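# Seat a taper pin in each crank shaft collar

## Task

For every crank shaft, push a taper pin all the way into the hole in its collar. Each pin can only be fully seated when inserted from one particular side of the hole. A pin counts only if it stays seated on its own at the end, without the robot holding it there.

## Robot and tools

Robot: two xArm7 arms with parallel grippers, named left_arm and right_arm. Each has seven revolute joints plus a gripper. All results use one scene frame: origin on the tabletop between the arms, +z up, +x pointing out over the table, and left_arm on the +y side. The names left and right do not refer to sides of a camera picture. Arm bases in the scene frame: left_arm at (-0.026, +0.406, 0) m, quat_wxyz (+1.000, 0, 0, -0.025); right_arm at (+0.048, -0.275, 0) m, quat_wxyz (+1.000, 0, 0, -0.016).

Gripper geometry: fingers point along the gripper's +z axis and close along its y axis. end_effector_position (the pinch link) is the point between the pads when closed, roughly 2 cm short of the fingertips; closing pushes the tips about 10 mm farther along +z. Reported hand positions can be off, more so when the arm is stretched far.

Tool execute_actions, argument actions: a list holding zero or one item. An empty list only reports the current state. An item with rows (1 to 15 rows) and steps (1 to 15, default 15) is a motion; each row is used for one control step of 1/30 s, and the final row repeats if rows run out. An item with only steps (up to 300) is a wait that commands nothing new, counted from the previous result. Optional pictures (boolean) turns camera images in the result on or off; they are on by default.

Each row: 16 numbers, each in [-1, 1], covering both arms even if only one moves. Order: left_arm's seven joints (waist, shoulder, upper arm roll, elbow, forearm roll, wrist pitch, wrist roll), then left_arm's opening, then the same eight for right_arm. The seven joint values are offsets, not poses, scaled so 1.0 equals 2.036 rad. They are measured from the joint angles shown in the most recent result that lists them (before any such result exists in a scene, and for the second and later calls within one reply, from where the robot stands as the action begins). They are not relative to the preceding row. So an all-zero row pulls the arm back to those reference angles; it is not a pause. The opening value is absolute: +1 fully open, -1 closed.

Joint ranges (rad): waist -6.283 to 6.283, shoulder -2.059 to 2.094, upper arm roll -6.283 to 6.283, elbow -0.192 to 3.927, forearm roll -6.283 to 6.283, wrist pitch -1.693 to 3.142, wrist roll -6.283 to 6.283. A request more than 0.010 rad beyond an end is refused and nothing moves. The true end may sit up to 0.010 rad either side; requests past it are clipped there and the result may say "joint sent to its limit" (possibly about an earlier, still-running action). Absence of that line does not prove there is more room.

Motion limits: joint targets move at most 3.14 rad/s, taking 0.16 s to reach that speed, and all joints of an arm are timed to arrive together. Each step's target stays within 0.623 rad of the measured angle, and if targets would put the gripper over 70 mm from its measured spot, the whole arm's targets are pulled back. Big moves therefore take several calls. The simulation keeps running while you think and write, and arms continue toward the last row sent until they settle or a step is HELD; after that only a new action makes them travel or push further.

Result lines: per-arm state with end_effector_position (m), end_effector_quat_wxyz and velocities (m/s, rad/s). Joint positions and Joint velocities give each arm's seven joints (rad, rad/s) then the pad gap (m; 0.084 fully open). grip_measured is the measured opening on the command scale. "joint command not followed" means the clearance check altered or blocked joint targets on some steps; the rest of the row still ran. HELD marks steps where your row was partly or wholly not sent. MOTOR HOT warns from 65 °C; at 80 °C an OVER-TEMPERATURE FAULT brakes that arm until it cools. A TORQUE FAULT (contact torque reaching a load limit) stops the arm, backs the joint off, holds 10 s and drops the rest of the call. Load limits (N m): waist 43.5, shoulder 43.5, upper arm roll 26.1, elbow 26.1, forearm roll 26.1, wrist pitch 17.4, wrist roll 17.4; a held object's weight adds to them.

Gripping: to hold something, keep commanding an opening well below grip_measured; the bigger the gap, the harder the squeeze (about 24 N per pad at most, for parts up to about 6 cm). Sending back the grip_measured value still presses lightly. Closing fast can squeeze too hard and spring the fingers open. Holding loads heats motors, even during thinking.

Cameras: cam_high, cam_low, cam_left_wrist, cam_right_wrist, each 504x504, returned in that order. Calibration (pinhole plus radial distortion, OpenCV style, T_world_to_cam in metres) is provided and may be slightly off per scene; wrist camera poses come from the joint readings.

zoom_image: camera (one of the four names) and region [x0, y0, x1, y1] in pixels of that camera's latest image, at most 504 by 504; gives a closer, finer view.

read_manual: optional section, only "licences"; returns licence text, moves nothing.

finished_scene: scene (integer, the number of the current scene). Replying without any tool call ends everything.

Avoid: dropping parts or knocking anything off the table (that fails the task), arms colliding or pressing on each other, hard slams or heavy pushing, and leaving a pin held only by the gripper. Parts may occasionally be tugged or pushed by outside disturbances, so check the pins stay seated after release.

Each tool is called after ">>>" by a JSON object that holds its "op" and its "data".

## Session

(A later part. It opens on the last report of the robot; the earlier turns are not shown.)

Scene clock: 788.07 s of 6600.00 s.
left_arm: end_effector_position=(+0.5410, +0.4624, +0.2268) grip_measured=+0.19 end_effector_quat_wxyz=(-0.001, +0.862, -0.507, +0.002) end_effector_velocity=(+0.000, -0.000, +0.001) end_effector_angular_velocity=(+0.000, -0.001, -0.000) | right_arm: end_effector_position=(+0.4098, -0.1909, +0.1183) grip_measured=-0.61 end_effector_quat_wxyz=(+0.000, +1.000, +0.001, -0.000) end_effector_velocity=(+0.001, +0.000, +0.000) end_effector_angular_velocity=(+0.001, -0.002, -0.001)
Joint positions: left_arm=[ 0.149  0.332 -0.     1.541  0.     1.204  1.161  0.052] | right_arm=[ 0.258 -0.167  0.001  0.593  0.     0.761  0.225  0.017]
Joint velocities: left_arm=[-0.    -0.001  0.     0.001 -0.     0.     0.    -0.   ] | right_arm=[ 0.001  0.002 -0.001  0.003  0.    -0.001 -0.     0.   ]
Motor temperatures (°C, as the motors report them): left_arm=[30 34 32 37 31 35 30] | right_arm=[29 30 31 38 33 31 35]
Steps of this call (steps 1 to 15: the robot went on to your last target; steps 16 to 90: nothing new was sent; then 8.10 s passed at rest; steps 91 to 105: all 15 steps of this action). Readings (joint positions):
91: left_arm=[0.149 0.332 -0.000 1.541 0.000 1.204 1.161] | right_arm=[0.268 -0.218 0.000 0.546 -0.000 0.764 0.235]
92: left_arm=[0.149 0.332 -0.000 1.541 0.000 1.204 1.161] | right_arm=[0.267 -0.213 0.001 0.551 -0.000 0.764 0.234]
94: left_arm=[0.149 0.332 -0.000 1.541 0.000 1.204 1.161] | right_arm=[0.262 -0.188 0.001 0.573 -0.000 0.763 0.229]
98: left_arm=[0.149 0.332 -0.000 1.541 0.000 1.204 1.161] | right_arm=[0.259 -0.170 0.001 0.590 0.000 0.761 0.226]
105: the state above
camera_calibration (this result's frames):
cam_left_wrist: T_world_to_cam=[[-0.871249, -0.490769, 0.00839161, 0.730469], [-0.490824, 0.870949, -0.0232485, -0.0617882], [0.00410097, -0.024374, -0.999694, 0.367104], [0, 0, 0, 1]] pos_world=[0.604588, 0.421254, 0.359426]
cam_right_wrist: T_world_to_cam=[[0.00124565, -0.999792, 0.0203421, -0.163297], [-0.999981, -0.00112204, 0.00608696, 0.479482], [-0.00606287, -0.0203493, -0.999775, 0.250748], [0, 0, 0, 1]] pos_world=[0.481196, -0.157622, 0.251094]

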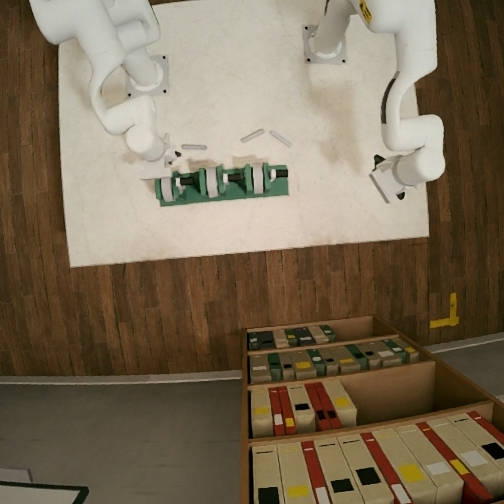

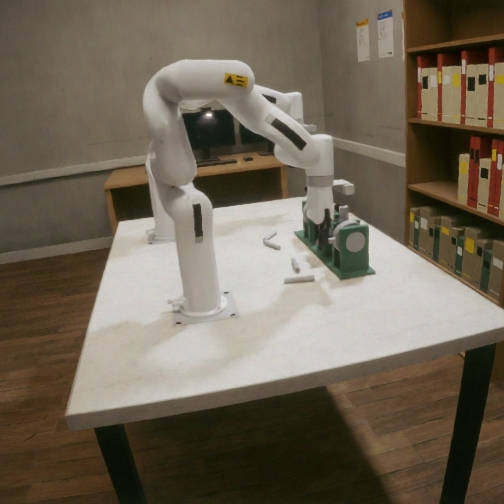

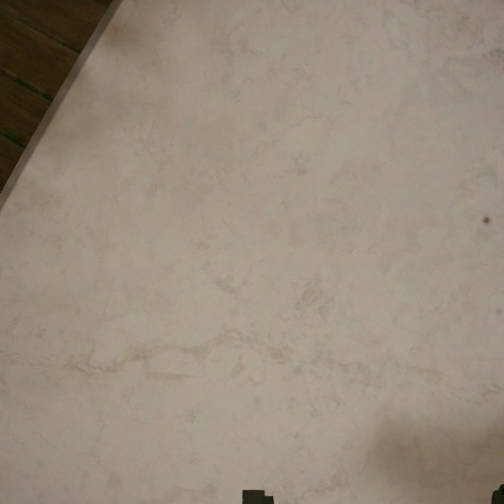

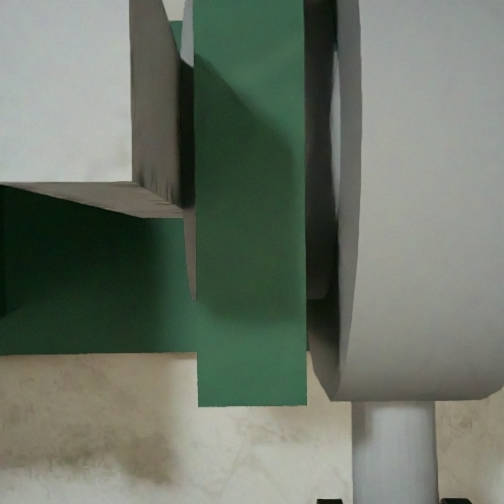

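>>> {"op": "execute_actions", "data": {"actions": [{"rows":[[0,0,0,0,0,0,0,0.2,-0.0048,0.0283,0,0.0295,0,0.0012,-0.0049,-0.9]],"steps":15}]}}

>>> {"op": "zoom_image", "data": {"camera": "cam_low", "region": [295, 205, 375, 265]}}

Scene clock: 803.73 s of 6600.00 s.
left_arm: end_effector_position=(+0.5410, +0.4624, +0.2268) grip_measured=+0.19 end_effector_quat_wxyz=(-0.001, +0.862, -0.507, +0.002) end_effector_velocity=(-0.000, -0.000, -0.001) end_effector_angular_velocity=(+0.000, +0.002, +0.000) | right_arm: end_effector_position=(+0.4278, -0.1906, +0.1185) grip_measured=-0.61 end_effector_quat_wxyz=(+0.000, +1.000, +0.001, -0.000) end_effector_velocity=(+0.001, -0.001, -0.000) end_effector_angular_velocity=(+0.000, +0.000, -0.001)
Joint positions: left_arm=[ 0.149  0.332 -0.     1.541  0.     1.204  1.161  0.052] | right_arm=[ 0.249 -0.11   0.001  0.653  0.     0.763  0.216  0.017]
Joint velocities: left_arm=[-0.     0.     0.    -0.001  0.     0.    -0.     0.   ] | right_arm=[-0.001  0.004 -0.002  0.004  0.     0.    -0.002  0.   ]
Motor temperatures (°C, as the motors report them): left_arm=[30 34 32 37 31 35 30] | right_arm=[29 30 31 38 33 31 35]
Steps of this call (steps 1 to 15: the robot went on to your last target; steps 16 to 90: nothing new was sent; then 12.17 s passed at rest; steps 91 to 105: all 15 steps of this action). Readings (joint positions):
91: left_arm=[0.149 0.332 -0.000 1.541 0.000 1.204 1.161] | right_arm=[0.258 -0.166 0.001 0.594 -0.000 0.761 0.225]
92: left_arm=[0.149 0.332 -0.000 1.541 0.000 1.204 1.161] | right_arm=[0.257 -0.161 0.001 0.600 -0.000 0.761 0.224]
94: left_arm=[0.149 0.332 -0.000 1.541 0.000 1.204 1.161] | right_arm=[0.253 -0.135 0.001 0.627 -0.000 0.762 0.220]
98: left_arm=[0.149 0.332 -0.000 1.541 0.000 1.204 1.161] | right_arm=[0.249 -0.114 0.001 0.649 0.000 0.763 0.217]
105: the state above
camera_calibration (this result's frames):
cam_left_wrist: T_world_to_cam=[[-0.871249, -0.490769, 0.00839161, 0.730469], [-0.490823, 0.870949, -0.0232484, -0.0617882], [0.00410094, -0.024374, -0.999694, 0.367104], [0, 0, 0, 1]] pos_world=[0.604588, 0.421254, 0.359426]
cam_right_wrist: T_world_to_cam=[[0.00137224, -0.999796, 0.0201415, -0.163034], [-0.999984, -0.00126056, 0.00555663, 0.497514], [-0.00553011, -0.0201488, -0.999782, 0.250902], [0, 0, 0, 1]] pos_world=[0.499117, -0.157319, 0.251366]

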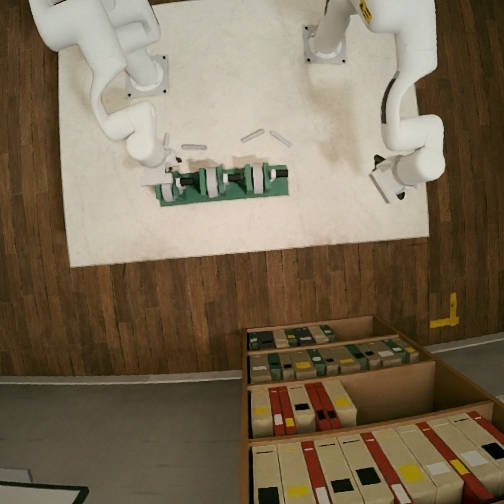

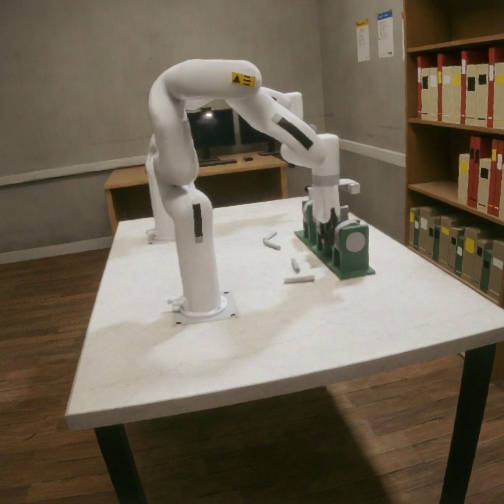

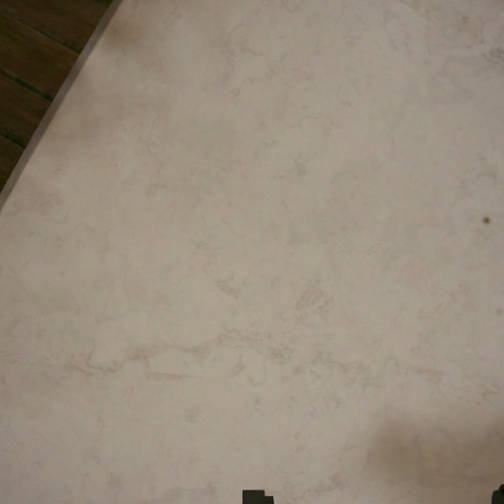

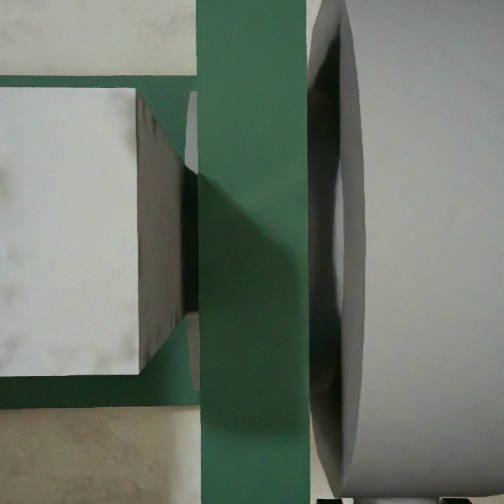

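Region (295, 205, 375, 265) of cam_low's 504x504 image, scaled by 6.300, with more detail than that image has; it fills the top 378 rows of this view, and the rest is white.

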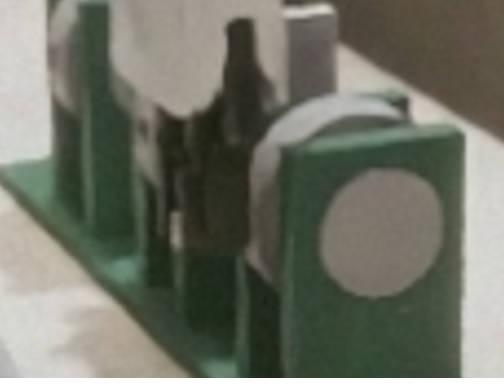

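>>> {"op": "execute_actions", "data": {"actions": [{"rows":[[0,0,0,0,0,0,0,0.2,0,0,0,0,0,0,0,-0.3],[0,0,0,0,0,0,0,0.2,0,0,0,0,0,0,0,-0.1],[0,0,0,0,0,0,0,0.2,0,0,0,0,0,0,0,-0.1],[0,0,0,0,0,0,0,0.2,0,0,0,0,0,0,0,-0.1],[0,0,0,0,0,0,0,0.2,0,0,0,0,0,0,0,-0.1],[0,0,0,0,0,0,0,0.2,0,0,0,0,0,0,0,-0.1],[0,0,0,0,0,0,0,0.2,0.0128,-0.0673,0,-0.0697,0,-0.002,0.0128,-0.1]],"steps":15}], "pictures": false}}

>>> {"op": "execute_actions", "data": {"actions": [{"rows":[[0,0,0,0,0,0,0,0.2,0.004,-0.02,0,-0.02,0,0,0.004,-0.1],[0,0,0,0,0,0,0,0.2,0.004,-0.02,0,-0.02,0,0,0.004,-0.1],[0,0,0,0,0,0,0,0.2,0.004,-0.02,0,-0.02,0,0,0.004,-0.1],[0,0,0,0,0,0,0,0.2,0.004,-0.02,0,-0.02,0,0,0.004,-0.1],[0,0,0,0,0,0,0,0.2,0.004,-0.02,0,-0.02,0,0,0.004,-0.5],[0,0,0,0,0,0,0,0.2,0.004,-0.02,0,-0.02,0,0,0.004,-1]],"steps":15}]}}

Scene clock: 847.90 s of 6600.00 s.
left_arm: end_effector_position=(+0.5410, +0.4624, +0.2268) grip_measured=+0.19 end_effector_quat_wxyz=(-0.001, +0.862, -0.507, +0.002) end_effector_velocity=(-0.001, -0.000, +0.000) end_effector_angular_velocity=(-0.001, +0.000, +0.000) | right_arm: end_effector_position=(+0.3879, -0.1909, +0.1172) grip_measured=-0.11 end_effector_quat_wxyz=(+0.000, +1.000, +0.002, -0.001) end_effector_velocity=(-0.032, -0.000, +0.001) end_effector_angular_velocity=(+0.006, -0.019, -0.006)
Joint positions: left_arm=[ 0.149  0.332 -0.     1.541  0.     1.204  1.161  0.052] | right_arm=[ 0.272 -0.236  0.001  0.522 -0.     0.76   0.239  0.039]
Joint velocities: left_arm=[-0.    -0.002  0.    -0.002 -0.001  0.    -0.    -0.   ] | right_arm=[ 0.025 -0.126 -0.005 -0.119 -0.    -0.012  0.027  0.   ]
Motor temperatures (°C, as the motors report them): left_arm=[30 34 32 37 31 35 30] | right_arm=[29 30 31 38 33 31 35]
Steps of this call (steps 1 to 15: the robot went on to your last target; steps 16 to 90: nothing new was sent; then 40.67 s passed at rest; steps 91 to 105: all 15 steps of this action). Readings (joint positions):
91: left_arm=[0.149 0.332 -0.000 1.541 0.000 1.204 1.161] | right_arm=[0.249 -0.109 0.001 0.653 -0.000 0.763 0.216]
92: left_arm=[0.149 0.332 -0.000 1.541 0.000 1.204 1.161] | right_arm=[0.248 -0.110 -0.000 0.653 -0.001 0.763 0.216]
94: left_arm=[0.149 0.332 -0.000 1.541 0.000 1.204 1.161] | right_arm=[0.247 -0.110 -0.002 0.653 -0.001 0.763 0.216]
98: left_arm=[0.149 0.332 -0.000 1.541 0.000 1.204 1.161] | right_arm=[0.249 -0.116 -0.000 0.647 -0.000 0.762 0.217]
105: the state above

Scene clock: 848.40 s of 6600.00 s.
left_arm: end_effector_position=(+0.5410, +0.4624, +0.2268) grip_measured=+0.19 end_effector_quat_wxyz=(-0.001, +0.862, -0.507, +0.002) end_effector_velocity=(-0.001, -0.000, -0.000) end_effector_angular_velocity=(-0.001, +0.001, -0.000) | right_arm: end_effector_position=(+0.3757, -0.1911, +0.1162) grip_measured=-1.00 end_effector_quat_wxyz=(+0.000, +1.000, +0.002, -0.001) end_effector_velocity=(-0.001, -0.000, -0.000) end_effector_angular_velocity=(+0.001, +0.001, -0.002)
Joint positions: left_arm=[ 0.149  0.332 -0.     1.541  0.     1.204  1.161  0.052] | right_arm=[ 0.281 -0.277  0.001  0.482 -0.     0.76   0.247  0.   ]
Joint velocities: left_arm=[-0.    -0.001 -0.    -0.001 -0.001  0.001  0.     0.   ] | right_arm=[ 0.001 -0.004 -0.002 -0.004  0.001  0.001  0.001  0.   ]
Motor temperatures (°C, as the motors report them): left_arm=[30 34 32 37 31 35 30] | right_arm=[29 30 31 38 33 31 35]
Steps of this call (steps 1 to 15: all 15 steps of this action). Readings (joint positions):
1: left_arm=[0.149 0.332 -0.000 1.541 0.000 1.204 1.161] | right_arm=[0.273 -0.240 0.001 0.518 -0.000 0.760 0.240]
2: left_arm=[0.149 0.332 -0.000 1.541 0.000 1.204 1.161] | right_arm=[0.275 -0.247 0.001 0.512 -0.000 0.759 0.242]
4: left_arm=[0.149 0.332 -0.000 1.541 0.000 1.204 1.161] | right_arm=[0.278 -0.264 0.001 0.495 -0.000 0.760 0.245]
8: left_arm=[0.149 0.332 -0.000 1.541 0.000 1.204 1.161] | right_arm=[0.280 -0.274 0.001 0.484 -0.000 0.760 0.247]
15: the state above
camera_calibration (this result's frames):
cam_left_wrist: T_world_to_cam=[[-0.871249, -0.490769, 0.00839113, 0.730469], [-0.490824, 0.870949, -0.0232485, -0.0617881], [0.00410141, -0.0243738, -0.999695, 0.367104], [0, 0, 0, 1]] pos_world=[0.604588, 0.421254, 0.359426]
cam_right_wrist: T_world_to_cam=[[0.00168696, -0.999782, 0.0208142, -0.163657], [-0.999974, -0.00154179, 0.00698866, 0.445196], [-0.00695504, -0.0208255, -0.999759, 0.24869], [0, 0, 0, 1]] pos_world=[0.44719, -0.157756, 0.248925]

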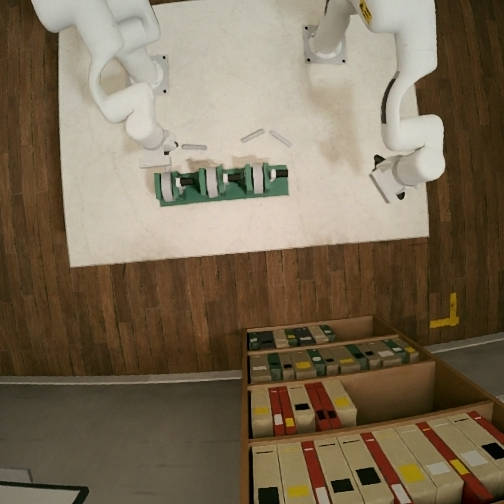

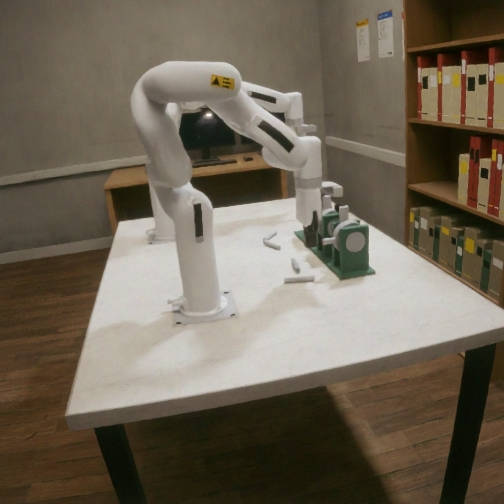

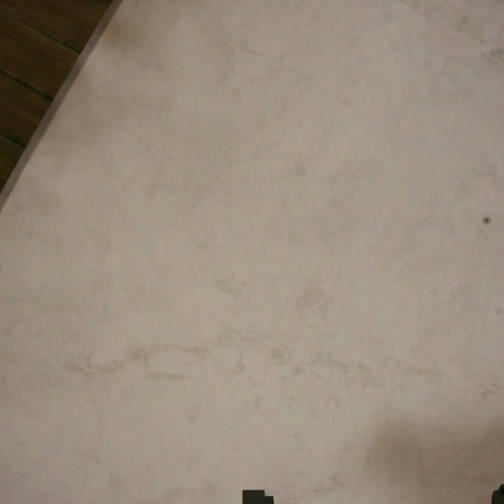

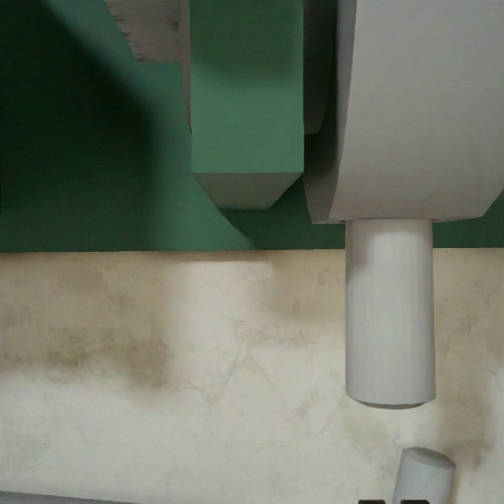

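>>> {"op": "execute_actions", "data": {"actions": [{"rows":[[0,0,0,0,0,0,0,0.2,-0.001,0.005,0,0.005,0,0,-0.001,-1],[0,0,0,0,0,0,0,0.2,-0.002,0.010,0,0.010,0,0,-0.002,-1],[0,0,0,0,0,0,0,0.2,-0.003,0.015,0,0.015,0,0,-0.003,-1],[0,0,0,0,0,0,0,0.2,-0.004,0.020,0,0.020,0,0,-0.004,-1],[0,0,0,0,0,0,0,0.2,-0.005,0.025,0,0.025,0,0,-0.005,-1],[0,0,0,0,0,0,0,0.2,-0.006,0.030,0,0.030,0,0,-0.006,-1],[0,0,0,0,0,0,0,0.2,-0.007,0.035,0,0.035,0,0,-0.007,-1],[0,0,0,0,0,0,0,0.2,-0.0075,0.039,0,0.039,0,0,-0.0075,-1],[0,0,0,0,0,0,0,0.2,-0.008,0.043,0,0.043,0,0,-0.008,-1],[0,0,0,0,0,0,0,0.2,-0.009,0.047,0,0.047,0,0,-0.009,-1],[0,0,0,0,0,0,0,0.2,-0.010,0.051,0,0.051,0,0,-0.010,-1],[0,0,0,0,0,0,0,0.2,-0.0105,0.055,0,0.055,0,0,-0.0105,-1],[0,0,0,0,0,0,0,0.2,-0.011,0.059,0,0.059,0,0,-0.011,-1],[0,0,0,0,0,0,0,0.2,-0.012,0.063,0,0.063,0,0,-0.012,-1]],"steps":15}], "pictures": false}}

>>> {"op": "execute_actions", "data": {"actions": [{"rows":[[0,0,0,0,0,0,0,0.2,-0.001,0.004,0,0.004,0,0,-0.001,-1],[0,0,0,0,0,0,0,0.2,-0.0015,0.007,0,0.007,0,0,-0.0015,-1],[0,0,0,0,0,0,0,0.2,-0.002,0.010,0,0.010,0,0,-0.002,-1],[0,0,0,0,0,0,0,0.2,-0.0025,0.013,0,0.013,0,0,-0.0025,-1],[0,0,0,0,0,0,0,0.2,-0.003,0.016,0,0.016,0,0,-0.003,-1],[0,0,0,0,0,0,0,0.2,-0.0035,0.019,0,0.019,0,0,-0.0035,-1],[0,0,0,0,0,0,0,0.2,-0.004,0.022,0,0.022,0,0,-0.004,-1],[0,0,0,0,0,0,0,0.2,-0.0045,0.025,0,0.025,0,0,-0.0045,-1],[0,0,0,0,0,0,0,0.2,-0.005,0.028,0,0.028,0,0,-0.005,-1],[0,0,0,0,0,0,0,0.2,-0.0055,0.031,0,0.031,0,0,-0.0055,-1],[0,0,0,0,0,0,0,0.2,-0.006,0.034,0,0.034,0,0,-0.006,-1]],"steps":15}]}}

>>> {"op": "zoom_image", "data": {"camera": "cam_low", "region": [295, 205, 375, 265]}}

Scene clock: 864.13 s of 6600.00 s.
left_arm: end_effector_position=(+0.5410, +0.4624, +0.2268) grip_measured=+0.19 end_effector_quat_wxyz=(-0.001, +0.862, -0.507, +0.002) end_effector_velocity=(+0.000, +0.000, +0.001) end_effector_angular_velocity=(+0.001, +0.000, -0.001) | right_arm: end_effector_position=(+0.4093, -0.1905, +0.1175) grip_measured=-1.00 end_effector_quat_wxyz=(+0.000, +1.000, +0.002, -0.001) end_effector_velocity=(+0.069, +0.000, +0.000) end_effector_angular_velocity=(+0.002, -0.006, -0.003)
Joint positions: left_arm=[ 0.149  0.332 -0.     1.541  0.     1.204  1.161  0.052] | right_arm=[ 0.259 -0.166  0.001  0.592 -0.     0.76   0.226  0.   ]
Joint velocities: left_arm=[-0.     0.    -0.     0.002  0.001  0.001  0.    -0.   ] | right_arm=[-0.041  0.219  0.     0.22  -0.    -0.006 -0.038  0.   ]
Motor temperatures (°C, as the motors report them): left_arm=[30 34 32 37 31 35 30] | right_arm=[29 30 31 38 33 31 35]
Steps of this call (steps 1 to 15: the robot went on to your last target; steps 16 to 90: nothing new was sent; then 12.23 s passed at rest; steps 91 to 105: all 15 steps of this action). Readings (joint positions):
91: left_arm=[0.149 0.332 -0.000 1.541 0.000 1.204 1.161] | right_arm=[0.281 -0.277 0.001 0.481 -0.000 0.760 0.247]
92: left_arm=[0.149 0.332 -0.000 1.541 0.000 1.204 1.161] | right_arm=[0.280 -0.274 0.001 0.484 -0.000 0.760 0.247]
94: left_arm=[0.149 0.332 -0.000 1.541 0.000 1.204 1.161] | right_arm=[0.277 -0.262 0.001 0.497 -0.000 0.760 0.244]
98: left_arm=[0.149 0.332 -0.000 1.541 0.000 1.204 1.161] | right_arm=[0.270 -0.225 0.001 0.533 -0.000 0.760 0.237]
105: the state above

Scene clock: 864.63 s of 6600.00 s.
left_arm: end_effector_position=(+0.5410, +0.4624, +0.2268) grip_measured=+0.19 end_effector_quat_wxyz=(-0.001, +0.862, -0.507, +0.002) end_effector_velocity=(-0.001, +0.000, +0.000) end_effector_angular_velocity=(+0.000, +0.000, -0.000) | right_arm: end_effector_position=(+0.4293, -0.1905, +0.1167) grip_measured=-1.00 end_effector_quat_wxyz=(+0.000, +1.000, +0.001, -0.001) end_effector_velocity=(+0.011, +0.001, -0.002) end_effector_angular_velocity=(-0.001, +0.004, +0.002)
Joint positions: left_arm=[ 0.149  0.332 -0.     1.541  0.     1.204  1.161  0.052] | right_arm=[ 0.248 -0.1    0.001  0.658 -0.     0.76   0.215  0.   ]
Joint velocities: left_arm=[ 0.    -0.002  0.    -0.002  0.    -0.001  0.    -0.   ] | right_arm=[-0.006  0.042  0.001  0.039 -0.     0.001 -0.007  0.   ]
Motor temperatures (°C, as the motors report them): left_arm=[30 34 32 37 31 35 30] | right_arm=[29 30 31 38 33 31 35]
Steps of this call (steps 1 to 15: all 15 steps of this action). Readings (joint positions):
1: left_arm=[0.149 0.332 -0.000 1.541 0.000 1.204 1.161] | right_arm=[0.258 -0.160 0.001 0.598 -0.000 0.760 0.225]
2: left_arm=[0.149 0.332 -0.000 1.541 0.000 1.204 1.161] | right_arm=[0.258 -0.158 0.001 0.600 -0.000 0.760 0.225]
4: left_arm=[0.149 0.332 -0.000 1.541 0.000 1.204 1.161] | right_arm=[0.257 -0.154 0.001 0.604 -0.000 0.760 0.224]
8: left_arm=[0.149 0.332 -0.000 1.541 0.000 1.204 1.161] | right_arm=[0.253 -0.133 0.001 0.625 -0.000 0.760 0.220]
15: the state above
camera_calibration (this result's frames):
cam_left_wrist: T_world_to_cam=[[-0.871249, -0.490769, 0.00839112, 0.730469], [-0.490824, 0.870949, -0.0232487, -0.0617877], [0.00410151, -0.024374, -0.999694, 0.367104], [0, 0, 0, 1]] pos_world=[0.604588, 0.421254, 0.359426]
cam_right_wrist: T_world_to_cam=[[0.00158873, -0.999786, 0.0206036, -0.163101], [-0.999971, -0.00143616, 0.00741766, 0.498834], [-0.00738649, -0.0206148, -0.99976, 0.249757], [0, 0, 0, 1]] pos_world=[0.500924, -0.157201, 0.249357]

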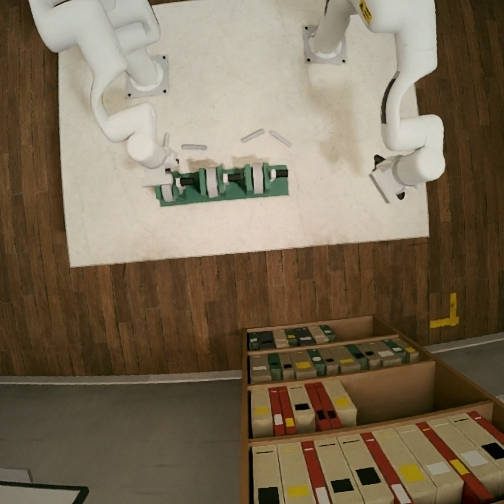

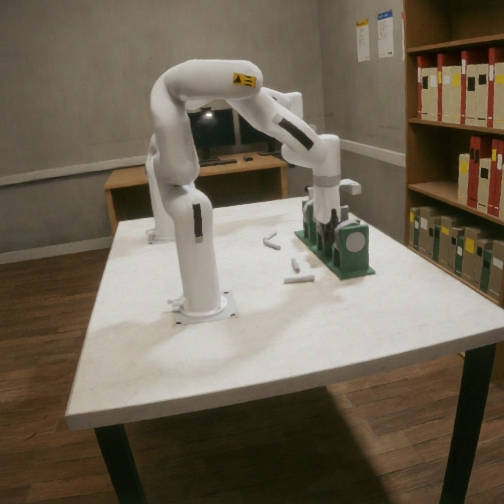

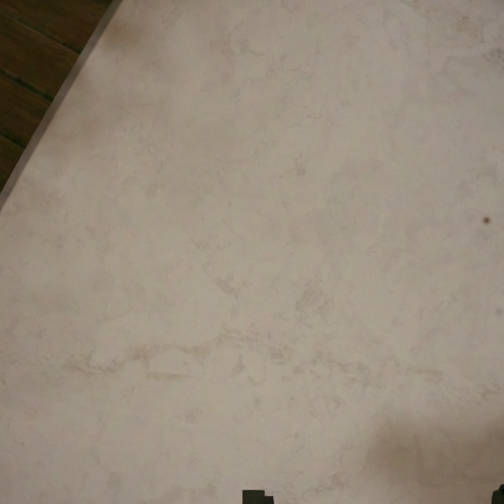

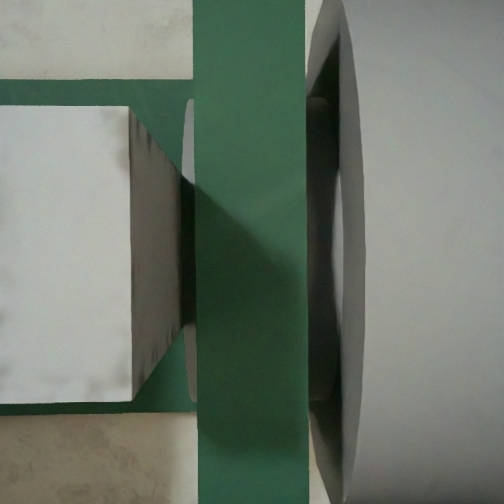

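Region (295, 205, 375, 265) of cam_low's 504x504 image, scaled by 6.300, with more detail than that image has; it fills the top 378 rows of this view, and the rest is white.

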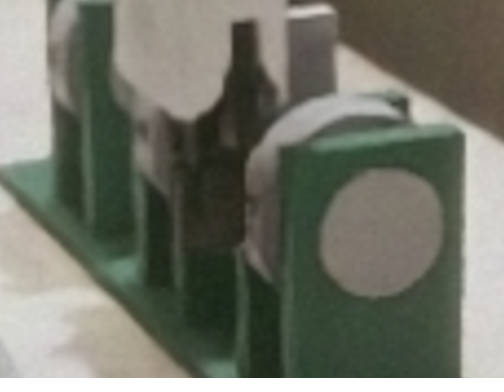

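>>> {"op": "execute_actions", "data": {"actions": [{"rows":[[0,0,0,0,0,0,0,0.2,-0.001,0.005,0,0.005,0,0,-0.001,-1],[0,0,0,0,0,0,0,0.2,-0.001,0.007,0,0.007,0,0,-0.001,-1],[0,0,0,0,0,0,0,0.2,-0.0015,0.009,0,0.009,0,0,-0.0015,-1],[0,0,0,0,0,0,0,0.2,-0.002,0.011,0,0.011,0,0,-0.002,-1],[0,0,0,0,0,0,0,0.2,-0.002,0.013,0,0.013,0,0,-0.002,-1]],"steps":15}], "pictures": false}}

Scene clock: 870.27 s of 6600.00 s.
left_arm: end_effector_position=(+0.5410, +0.4624, +0.2268) grip_measured=+0.19 end_effector_quat_wxyz=(-0.001, +0.862, -0.507, +0.002) end_effector_velocity=(-0.000, +0.000, +0.000) end_effector_angular_velocity=(+0.001, +0.001, +0.001) | right_arm: end_effector_position=(+0.4337, -0.1905, +0.1135) grip_measured=-1.00 end_effector_quat_wxyz=(+0.001, +1.000, +0.002, -0.006) end_effector_velocity=(+0.003, -0.001, +0.003) end_effector_angular_velocity=(+0.001, -0.004, -0.003)
Joint positions: left_arm=[ 0.149  0.332 -0.     1.541  0.     1.204  1.161  0.052] | right_arm=[ 0.244 -0.073  0.002  0.679  0.     0.764  0.211  0.   ]
Joint velocities: left_arm=[-0.    -0.     0.    -0.001  0.001  0.001 -0.001  0.   ] | right_arm=[-0.002  0.001 -0.003  0.011 -0.     0.006 -0.002  0.   ]
Motor temperatures (°C, as the motors report them): left_arm=[30 34 32 37 31 35 30] | right_arm=[29 30 31 38 33 31 35]
Steps of this call (steps 1 to 15: the robot went on to your last target; steps 16 to 90: nothing new was sent; then 2.13 s passed at rest; steps 91 to 105: all 15 steps of this action). Readings (joint positions):
91: left_arm=[0.149 0.332 -0.000 1.541 0.000 1.204 1.161] | right_arm=[0.247 -0.096 0.001 0.662 -0.000 0.760 0.214]
92: left_arm=[0.149 0.332 -0.000 1.541 0.000 1.204 1.161] | right_arm=[0.247 -0.094 0.001 0.663 -0.000 0.760 0.214]
94: left_arm=[0.149 0.332 -0.000 1.541 0.000 1.204 1.161] | right_arm=[0.246 -0.088 0.002 0.669 0.000 0.762 0.213]
98: left_arm=[0.149 0.332 -0.000 1.541 0.000 1.204 1.161] | right_arm=[0.245 -0.076 0.002 0.676 0.000 0.764 0.211]
105: the state above

>>> {"op": "execute_actions", "data": {"actions": [{"rows":[[0,0,0,0,0,0,0,0.2,0.0152,-0.0855,0,-0.0825,0,-0.0025,0.0152,-1]],"steps":15}]}}

>>> {"op": "zoom_image", "data": {"camera": "cam_right_wrist", "region": [250, 150, 504, 404]}}

>>> {"op": "zoom_image", "data": {"camera": "cam_low", "region": [295, 205, 375, 265]}}

Scene clock: 879.37 s of 6600.00 s.
left_arm: end_effector_position=(+0.5410, +0.4624, +0.2268) grip_measured=+0.19 end_effector_quat_wxyz=(-0.001, +0.862, -0.507, +0.002) end_effector_velocity=(-0.000, -0.000, -0.000) end_effector_angular_velocity=(-0.000, +0.001, -0.001) | right_arm: end_effector_position=(+0.3864, -0.1905, +0.1178) grip_measured=-1.00 end_effector_quat_wxyz=(-0.000, +1.000, +0.002, +0.001) end_effector_velocity=(-0.012, +0.001, -0.005) end_effector_angular_velocity=(-0.004, +0.015, +0.007)
Joint positions: left_arm=[ 0.149  0.332 -0.     1.541  0.     1.204  1.161  0.052] | right_arm=[ 0.274 -0.245  0.002  0.515  0.     0.758  0.241  0.   ]
Joint velocities: left_arm=[ 0.     0.    -0.    -0.    -0.     0.001  0.001  0.   ] | right_arm=[ 0.007 -0.016  0.004 -0.027  0.001  0.005  0.004  0.   ]
Motor temperatures (°C, as the motors report them): left_arm=[30 34 32 37 31 35 30] | right_arm=[29 30 31 42 33 32 35]
Steps of this call (steps 1 to 15: the robot went on to your last target; steps 16 to 90: nothing new was sent; then 5.60 s passed at rest; steps 91 to 105: all 15 steps of this action). Readings (joint positions):
91: left_arm=[0.149 0.332 -0.000 1.541 0.000 1.204 1.161] | right_arm=[0.244 -0.074 0.001 0.680 -0.000 0.767 0.211]
92: left_arm=[0.149 0.332 -0.000 1.541 0.000 1.204 1.161] | right_arm=[0.245 -0.079 0.001 0.676 -0.000 0.765 0.212]
94: left_arm=[0.149 0.332 -0.000 1.541 0.000 1.204 1.161] | right_arm=[0.250 -0.127 -0.004 0.640 -0.002 0.756 0.221]
98: left_arm=[0.149 0.332 -0.000 1.541 0.000 1.204 1.161] | right_arm=[0.269 -0.227 -0.001 0.543 -0.001 0.756 0.237]
105: the state above
camera_calibration (this result's frames):
cam_left_wrist: T_world_to_cam=[[-0.871249, -0.490769, 0.00839086, 0.730469], [-0.490824, 0.870949, -0.0232488, -0.0617878], [0.00410178, -0.0243739, -0.999694, 0.367104], [0, 0, 0, 1]] pos_world=[0.604588, 0.421254, 0.359426]
cam_right_wrist: T_world_to_cam=[[0.00166666, -0.9998, 0.0199248, -0.162974], [-0.999992, -0.00159236, 0.00374413, 0.456294], [-0.00371165, -0.0199308, -0.999794, 0.249275], [0, 0, 0, 1]] pos_world=[0.457487, -0.157247, 0.250762]

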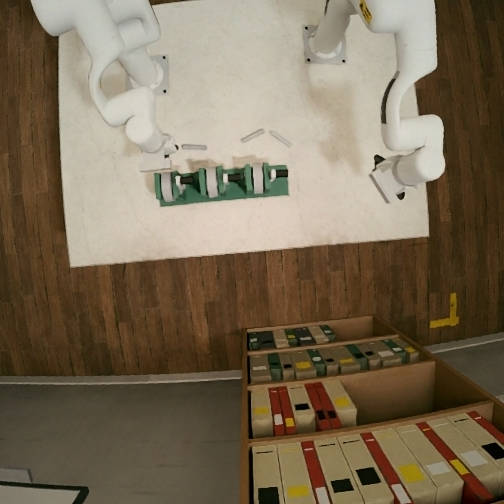

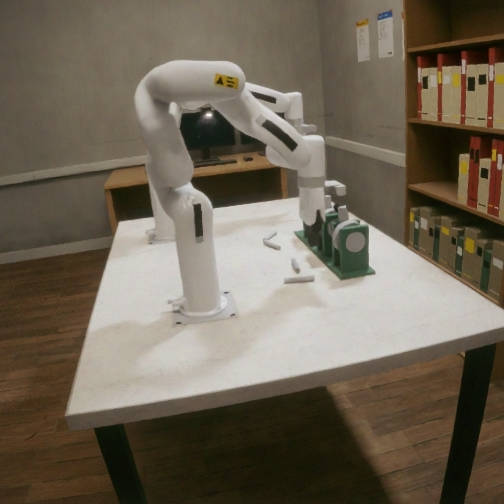

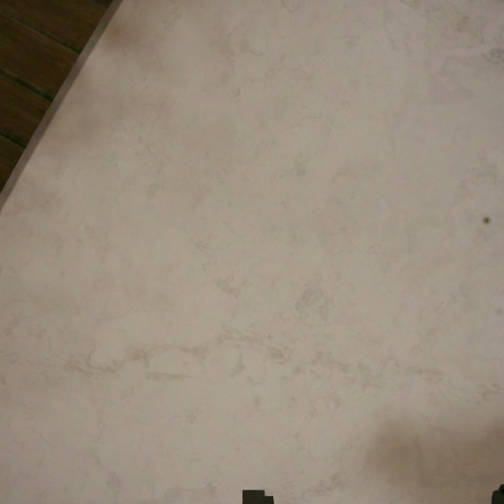

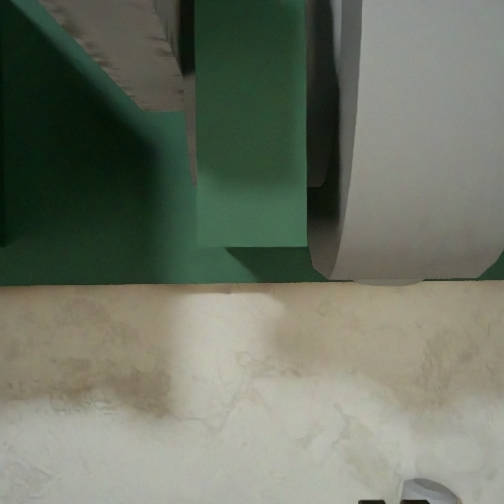

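Region (250, 150, 504, 404) of cam_right_wrist's 504x504 image, scaled by 1.984, with more detail than that image has.

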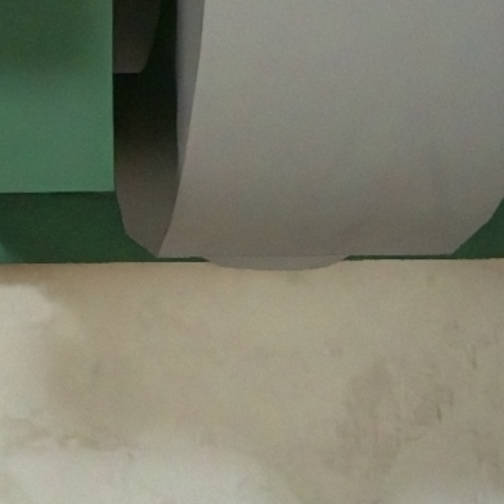

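Region (295, 205, 375, 265) of cam_low's 504x504 image, scaled by 6.300, with more detail than that image has; it fills the top 378 rows of this view, and the rest is white.

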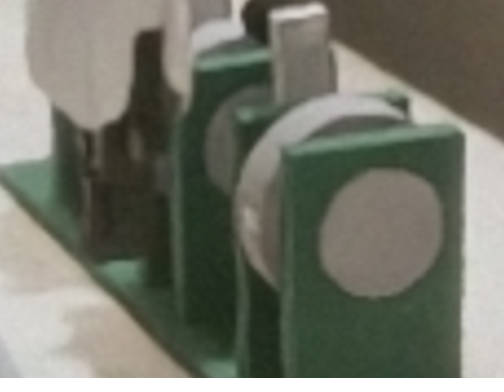

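>>> {"op": "execute_actions", "data": {"actions": [{"rows":[[0,0,0,0,0,0,0,0.2,0.0818,0.0693,0,0.184,0,0.1152,0.0815,-1]],"steps":15}]}}

>>> {"op": "zoom_image", "data": {"camera": "cam_high", "region": [170, 110, 310, 210]}}

Scene clock: 925.33 s of 6600.00 s.
left_arm: end_effector_position=(+0.5410, +0.4624, +0.2268) grip_measured=+0.19 end_effector_quat_wxyz=(-0.001, +0.862, -0.507, +0.002) end_effector_velocity=(+0.000, +0.000, +0.000) end_effector_angular_velocity=(+0.000, -0.002, -0.000) | right_arm: end_effector_position=(+0.4387, -0.1064, +0.1883) grip_measured=-1.00 end_effector_quat_wxyz=(-0.000, +1.000, +0.002, +0.000) end_effector_velocity=(+0.004, +0.006, +0.005) end_effector_angular_velocity=(-0.022, +0.054, -0.046)
Joint positions: left_arm=[ 0.149  0.332 -0.     1.541  0.     1.204  1.161  0.052] | right_arm=[ 0.437 -0.108  0.002  0.878  0.     0.986  0.402  0.   ]
Joint velocities: left_arm=[-0.    -0.001 -0.    -0.001  0.    -0.001 -0.    -0.   ] | right_arm=[ 0.037  0.054 -0.028  0.086 -0.002  0.09   0.056  0.   ]
Motor temperatures (°C, as the motors report them): left_arm=[30 34 32 38 31 35 30] | right_arm=[29 30 31 39 33 31 35]
Steps of this call (steps 1 to 15: the robot went on to your last target; steps 16 to 90: nothing new was sent; then 42.47 s passed at rest; steps 91 to 105: all 15 steps of this action). Readings (joint positions):
91: left_arm=[0.149 0.332 -0.000 1.541 0.000 1.204 1.161] | right_arm=[0.276 -0.247 0.002 0.512 0.000 0.760 0.242]
92: left_arm=[0.149 0.332 -0.000 1.541 0.000 1.204 1.161] | right_arm=[0.278 -0.244 0.002 0.517 0.000 0.764 0.245]
94: left_arm=[0.149 0.332 -0.000 1.541 0.000 1.204 1.161] | right_arm=[0.298 -0.226 -0.000 0.562 0.000 0.796 0.267]
98: left_arm=[0.149 0.332 -0.000 1.541 0.000 1.204 1.161] | right_arm=[0.373 -0.163 0.002 0.737 0.000 0.897 0.339]
105: the state above
camera_calibration (this result's frames):
cam_left_wrist: T_world_to_cam=[[-0.871249, -0.490769, 0.00839073, 0.73047], [-0.490824, 0.870949, -0.0232489, -0.0617876], [0.00410195, -0.0243739, -0.999694, 0.367104], [0, 0, 0, 1]] pos_world=[0.604588, 0.421254, 0.359426]
cam_right_wrist: T_world_to_cam=[[0.00355556, -0.999797, 0.019856, -0.0812206], [-0.999983, -0.00346273, 0.00470754, 0.508102], [-0.00463783, -0.0198724, -0.999792, 0.322008], [0, 0, 0, 1]] pos_world=[0.509876, -0.0730456, 0.321162]

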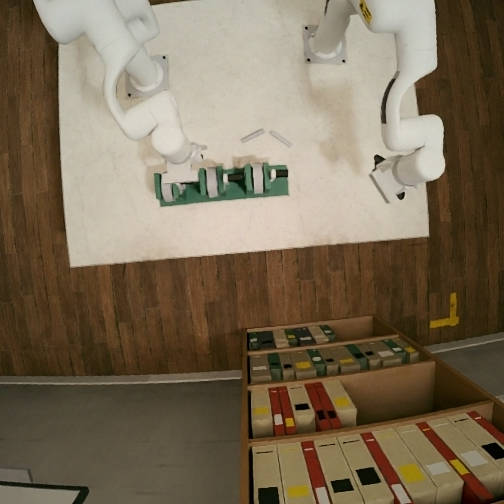

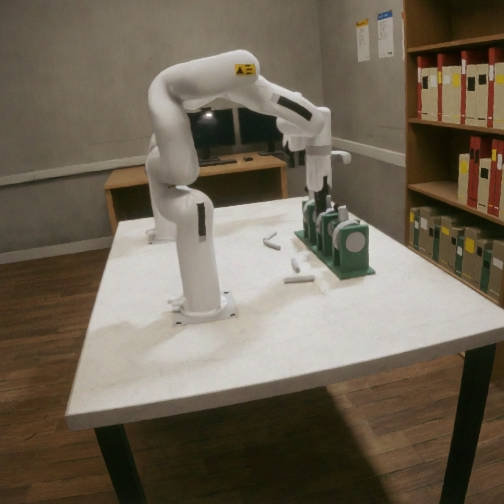

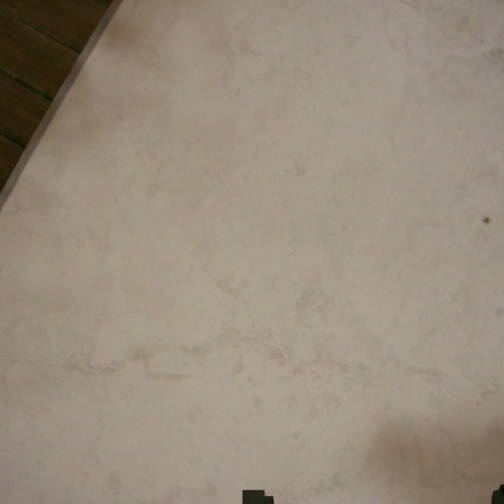

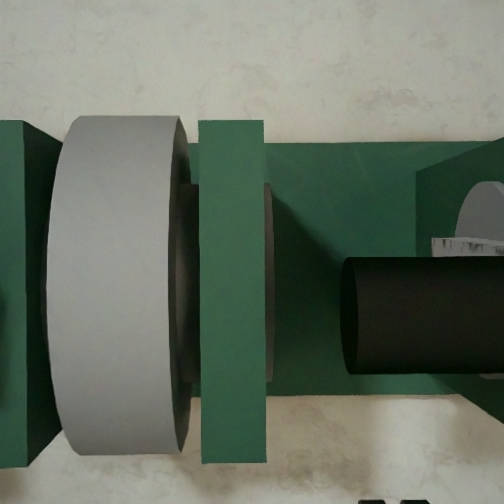

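Region (170, 110, 310, 210) of cam_high's 504x504 image, scaled by 3.600, with more detail than that image has; it fills the top 360 rows of this view, and the rest is white.

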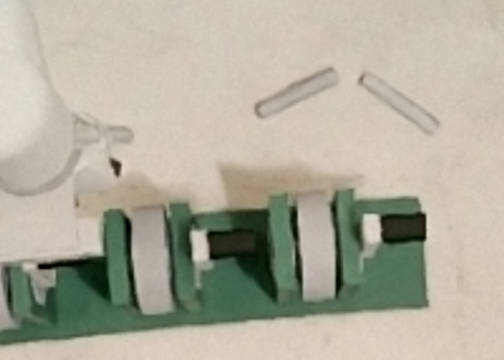

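>>> {"op": "execute_actions", "data": {"actions": [{"rows":[[0,0,0,0,0,0,0,0.2,-0.006,0.008,0,0.012,0,0.004,-0.006,-1],[0,0,0,0,0,0,0,0.2,-0.009,0.014,0,0.018,0,0.005,-0.009,-1],[0,0,0,0,0,0,0,0.2,-0.011,0.020,0,0.024,0,0.006,-0.011,-1],[0,0,0,0,0,0,0,0.2,-0.013,0.026,0,0.030,0,0.006,-0.013,-1],[0,0,0,0,0,0,0,0.2,-0.0145,0.031,0,0.036,0,0.0065,-0.014,-1],[0,0,0,0,0,0,0,0.2,-0.016,0.035,0,0.041,0,0.007,-0.0155,-1],[0,0,0,0,0,0,0,0.2,-0.017,0.039,0,0.045,0,0.007,-0.0165,-1],[0,0,0,0,0,0,0,0.2,-0.018,0.042,0,0.049,0,0.007,-0.0175,-1],[0,0,0,0,0,0,0,0.2,-0.019,0.045,0,0.052,0,0.0075,-0.018,-1],[0,0,0,0,0,0,0,0.2,-0.0195,0.048,0,0.055,0,0.0075,-0.019,-1],[0,0,0,0,0,0,0,0.2,-0.020,0.050,0,0.058,0,0.0075,-0.0195,-1],[0,0,0,0,0,0,0,0.2,-0.021,0.0525,0,0.0605,0,0.0077,-0.020,-1],[0,0,0,0,0,0,0,0.2,-0.0214,0.0545,0,0.0626,0,0.0077,-0.0206,-1]],"steps":15}]}}

>>> {"op": "zoom_image", "data": {"camera": "cam_low", "region": [295, 185, 375, 265]}}

Scene clock: 942.50 s of 6600.00 s.
left_arm: end_effector_position=(+0.5410, +0.4624, +0.2268) grip_measured=+0.19 end_effector_quat_wxyz=(-0.001, +0.862, -0.507, +0.002) end_effector_velocity=(-0.000, +0.000, +0.001) end_effector_angular_velocity=(-0.000, -0.001, +0.001) | right_arm: end_effector_position=(+0.4755, -0.1110, +0.1893) grip_measured=-1.00 end_effector_quat_wxyz=(-0.000, +1.000, +0.002, -0.000) end_effector_velocity=(+0.035, -0.000, +0.004) end_effector_angular_velocity=(+0.009, -0.020, -0.004)
Joint positions: left_arm=[ 0.149  0.332 -0.     1.541  0.     1.204  1.161  0.052] | right_arm=[ 0.395 -0.004  0.002  0.997  0.     1.002  0.362  0.   ]
Joint velocities: left_arm=[ 0.    -0.002  0.    -0.001 -0.    -0.    -0.001  0.   ] | right_arm=[-0.026  0.085 -0.002  0.103  0.001 -0.003 -0.025  0.   ]
Motor temperatures (°C, as the motors report them): left_arm=[30 34 32 38 31 35 30] | right_arm=[29 30 31 39 33 31 35]
Steps of this call (steps 1 to 30: the robot went on to your last target; steps 31 to 90: nothing new was sent; then 13.67 s passed at rest; steps 91 to 105: all 15 steps of this action). Readings (joint positions):
91: left_arm=[0.149 0.332 -0.000 1.541 0.000 1.204 1.161] | right_arm=[0.440 -0.104 0.002 0.890 0.000 0.993 0.407]
92: left_arm=[0.149 0.332 -0.000 1.541 0.000 1.204 1.161] | right_arm=[0.437 -0.101 0.003 0.893 0.000 0.993 0.402]
94: left_arm=[0.149 0.332 -0.000 1.541 0.000 1.204 1.161] | right_arm=[0.426 -0.087 0.003 0.908 0.000 0.995 0.391]
98: left_arm=[0.149 0.332 -0.000 1.541 0.000 1.204 1.161] | right_arm=[0.408 -0.047 0.001 0.949 0.000 0.999 0.375]
105: the state above
camera_calibration (this result's frames):
cam_left_wrist: T_world_to_cam=[[-0.871249, -0.490769, 0.00839075, 0.730469], [-0.490824, 0.870949, -0.0232489, -0.0617877], [0.00410194, -0.024374, -0.999694, 0.367104], [0, 0, 0, 1]] pos_world=[0.604588, 0.421254, 0.359426]
cam_right_wrist: T_world_to_cam=[[0.00223614, -0.999798, 0.0199589, -0.0853616], [-0.999981, -0.00212198, 0.00573912, 0.544789], [-0.00569561, -0.0199714, -0.999784, 0.32364], [0, 0, 0, 1]] pos_world=[0.546813, -0.0777248, 0.322147]

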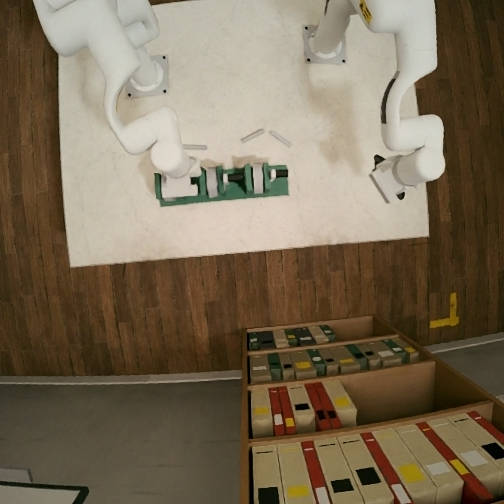

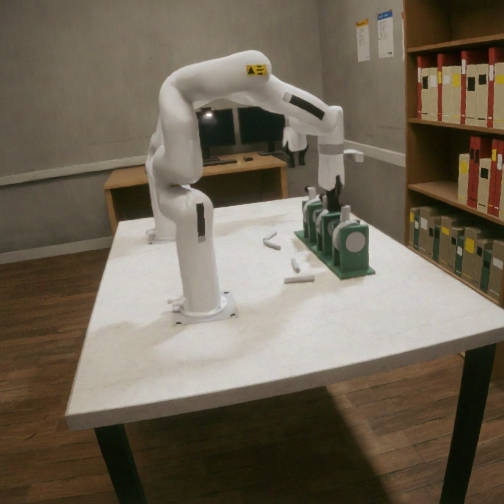

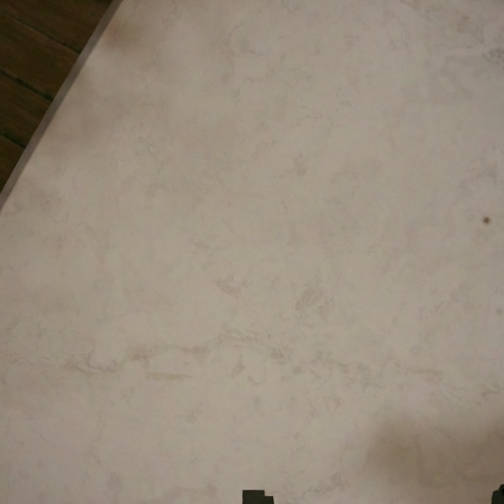

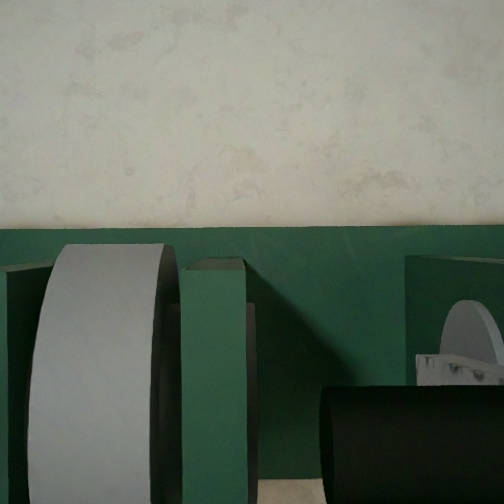

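Region (295, 185, 375, 265) of cam_low's 504x504 image, scaled by 6.300, with more detail than that image has.

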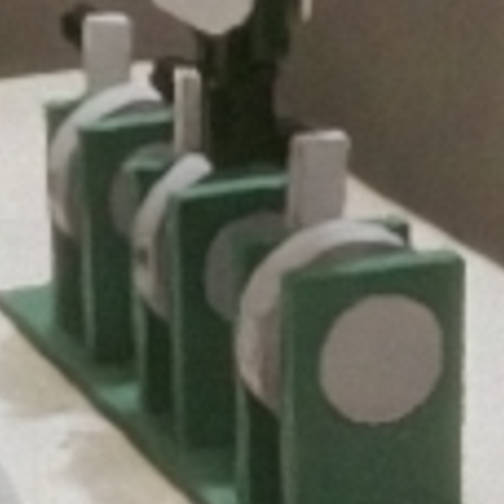

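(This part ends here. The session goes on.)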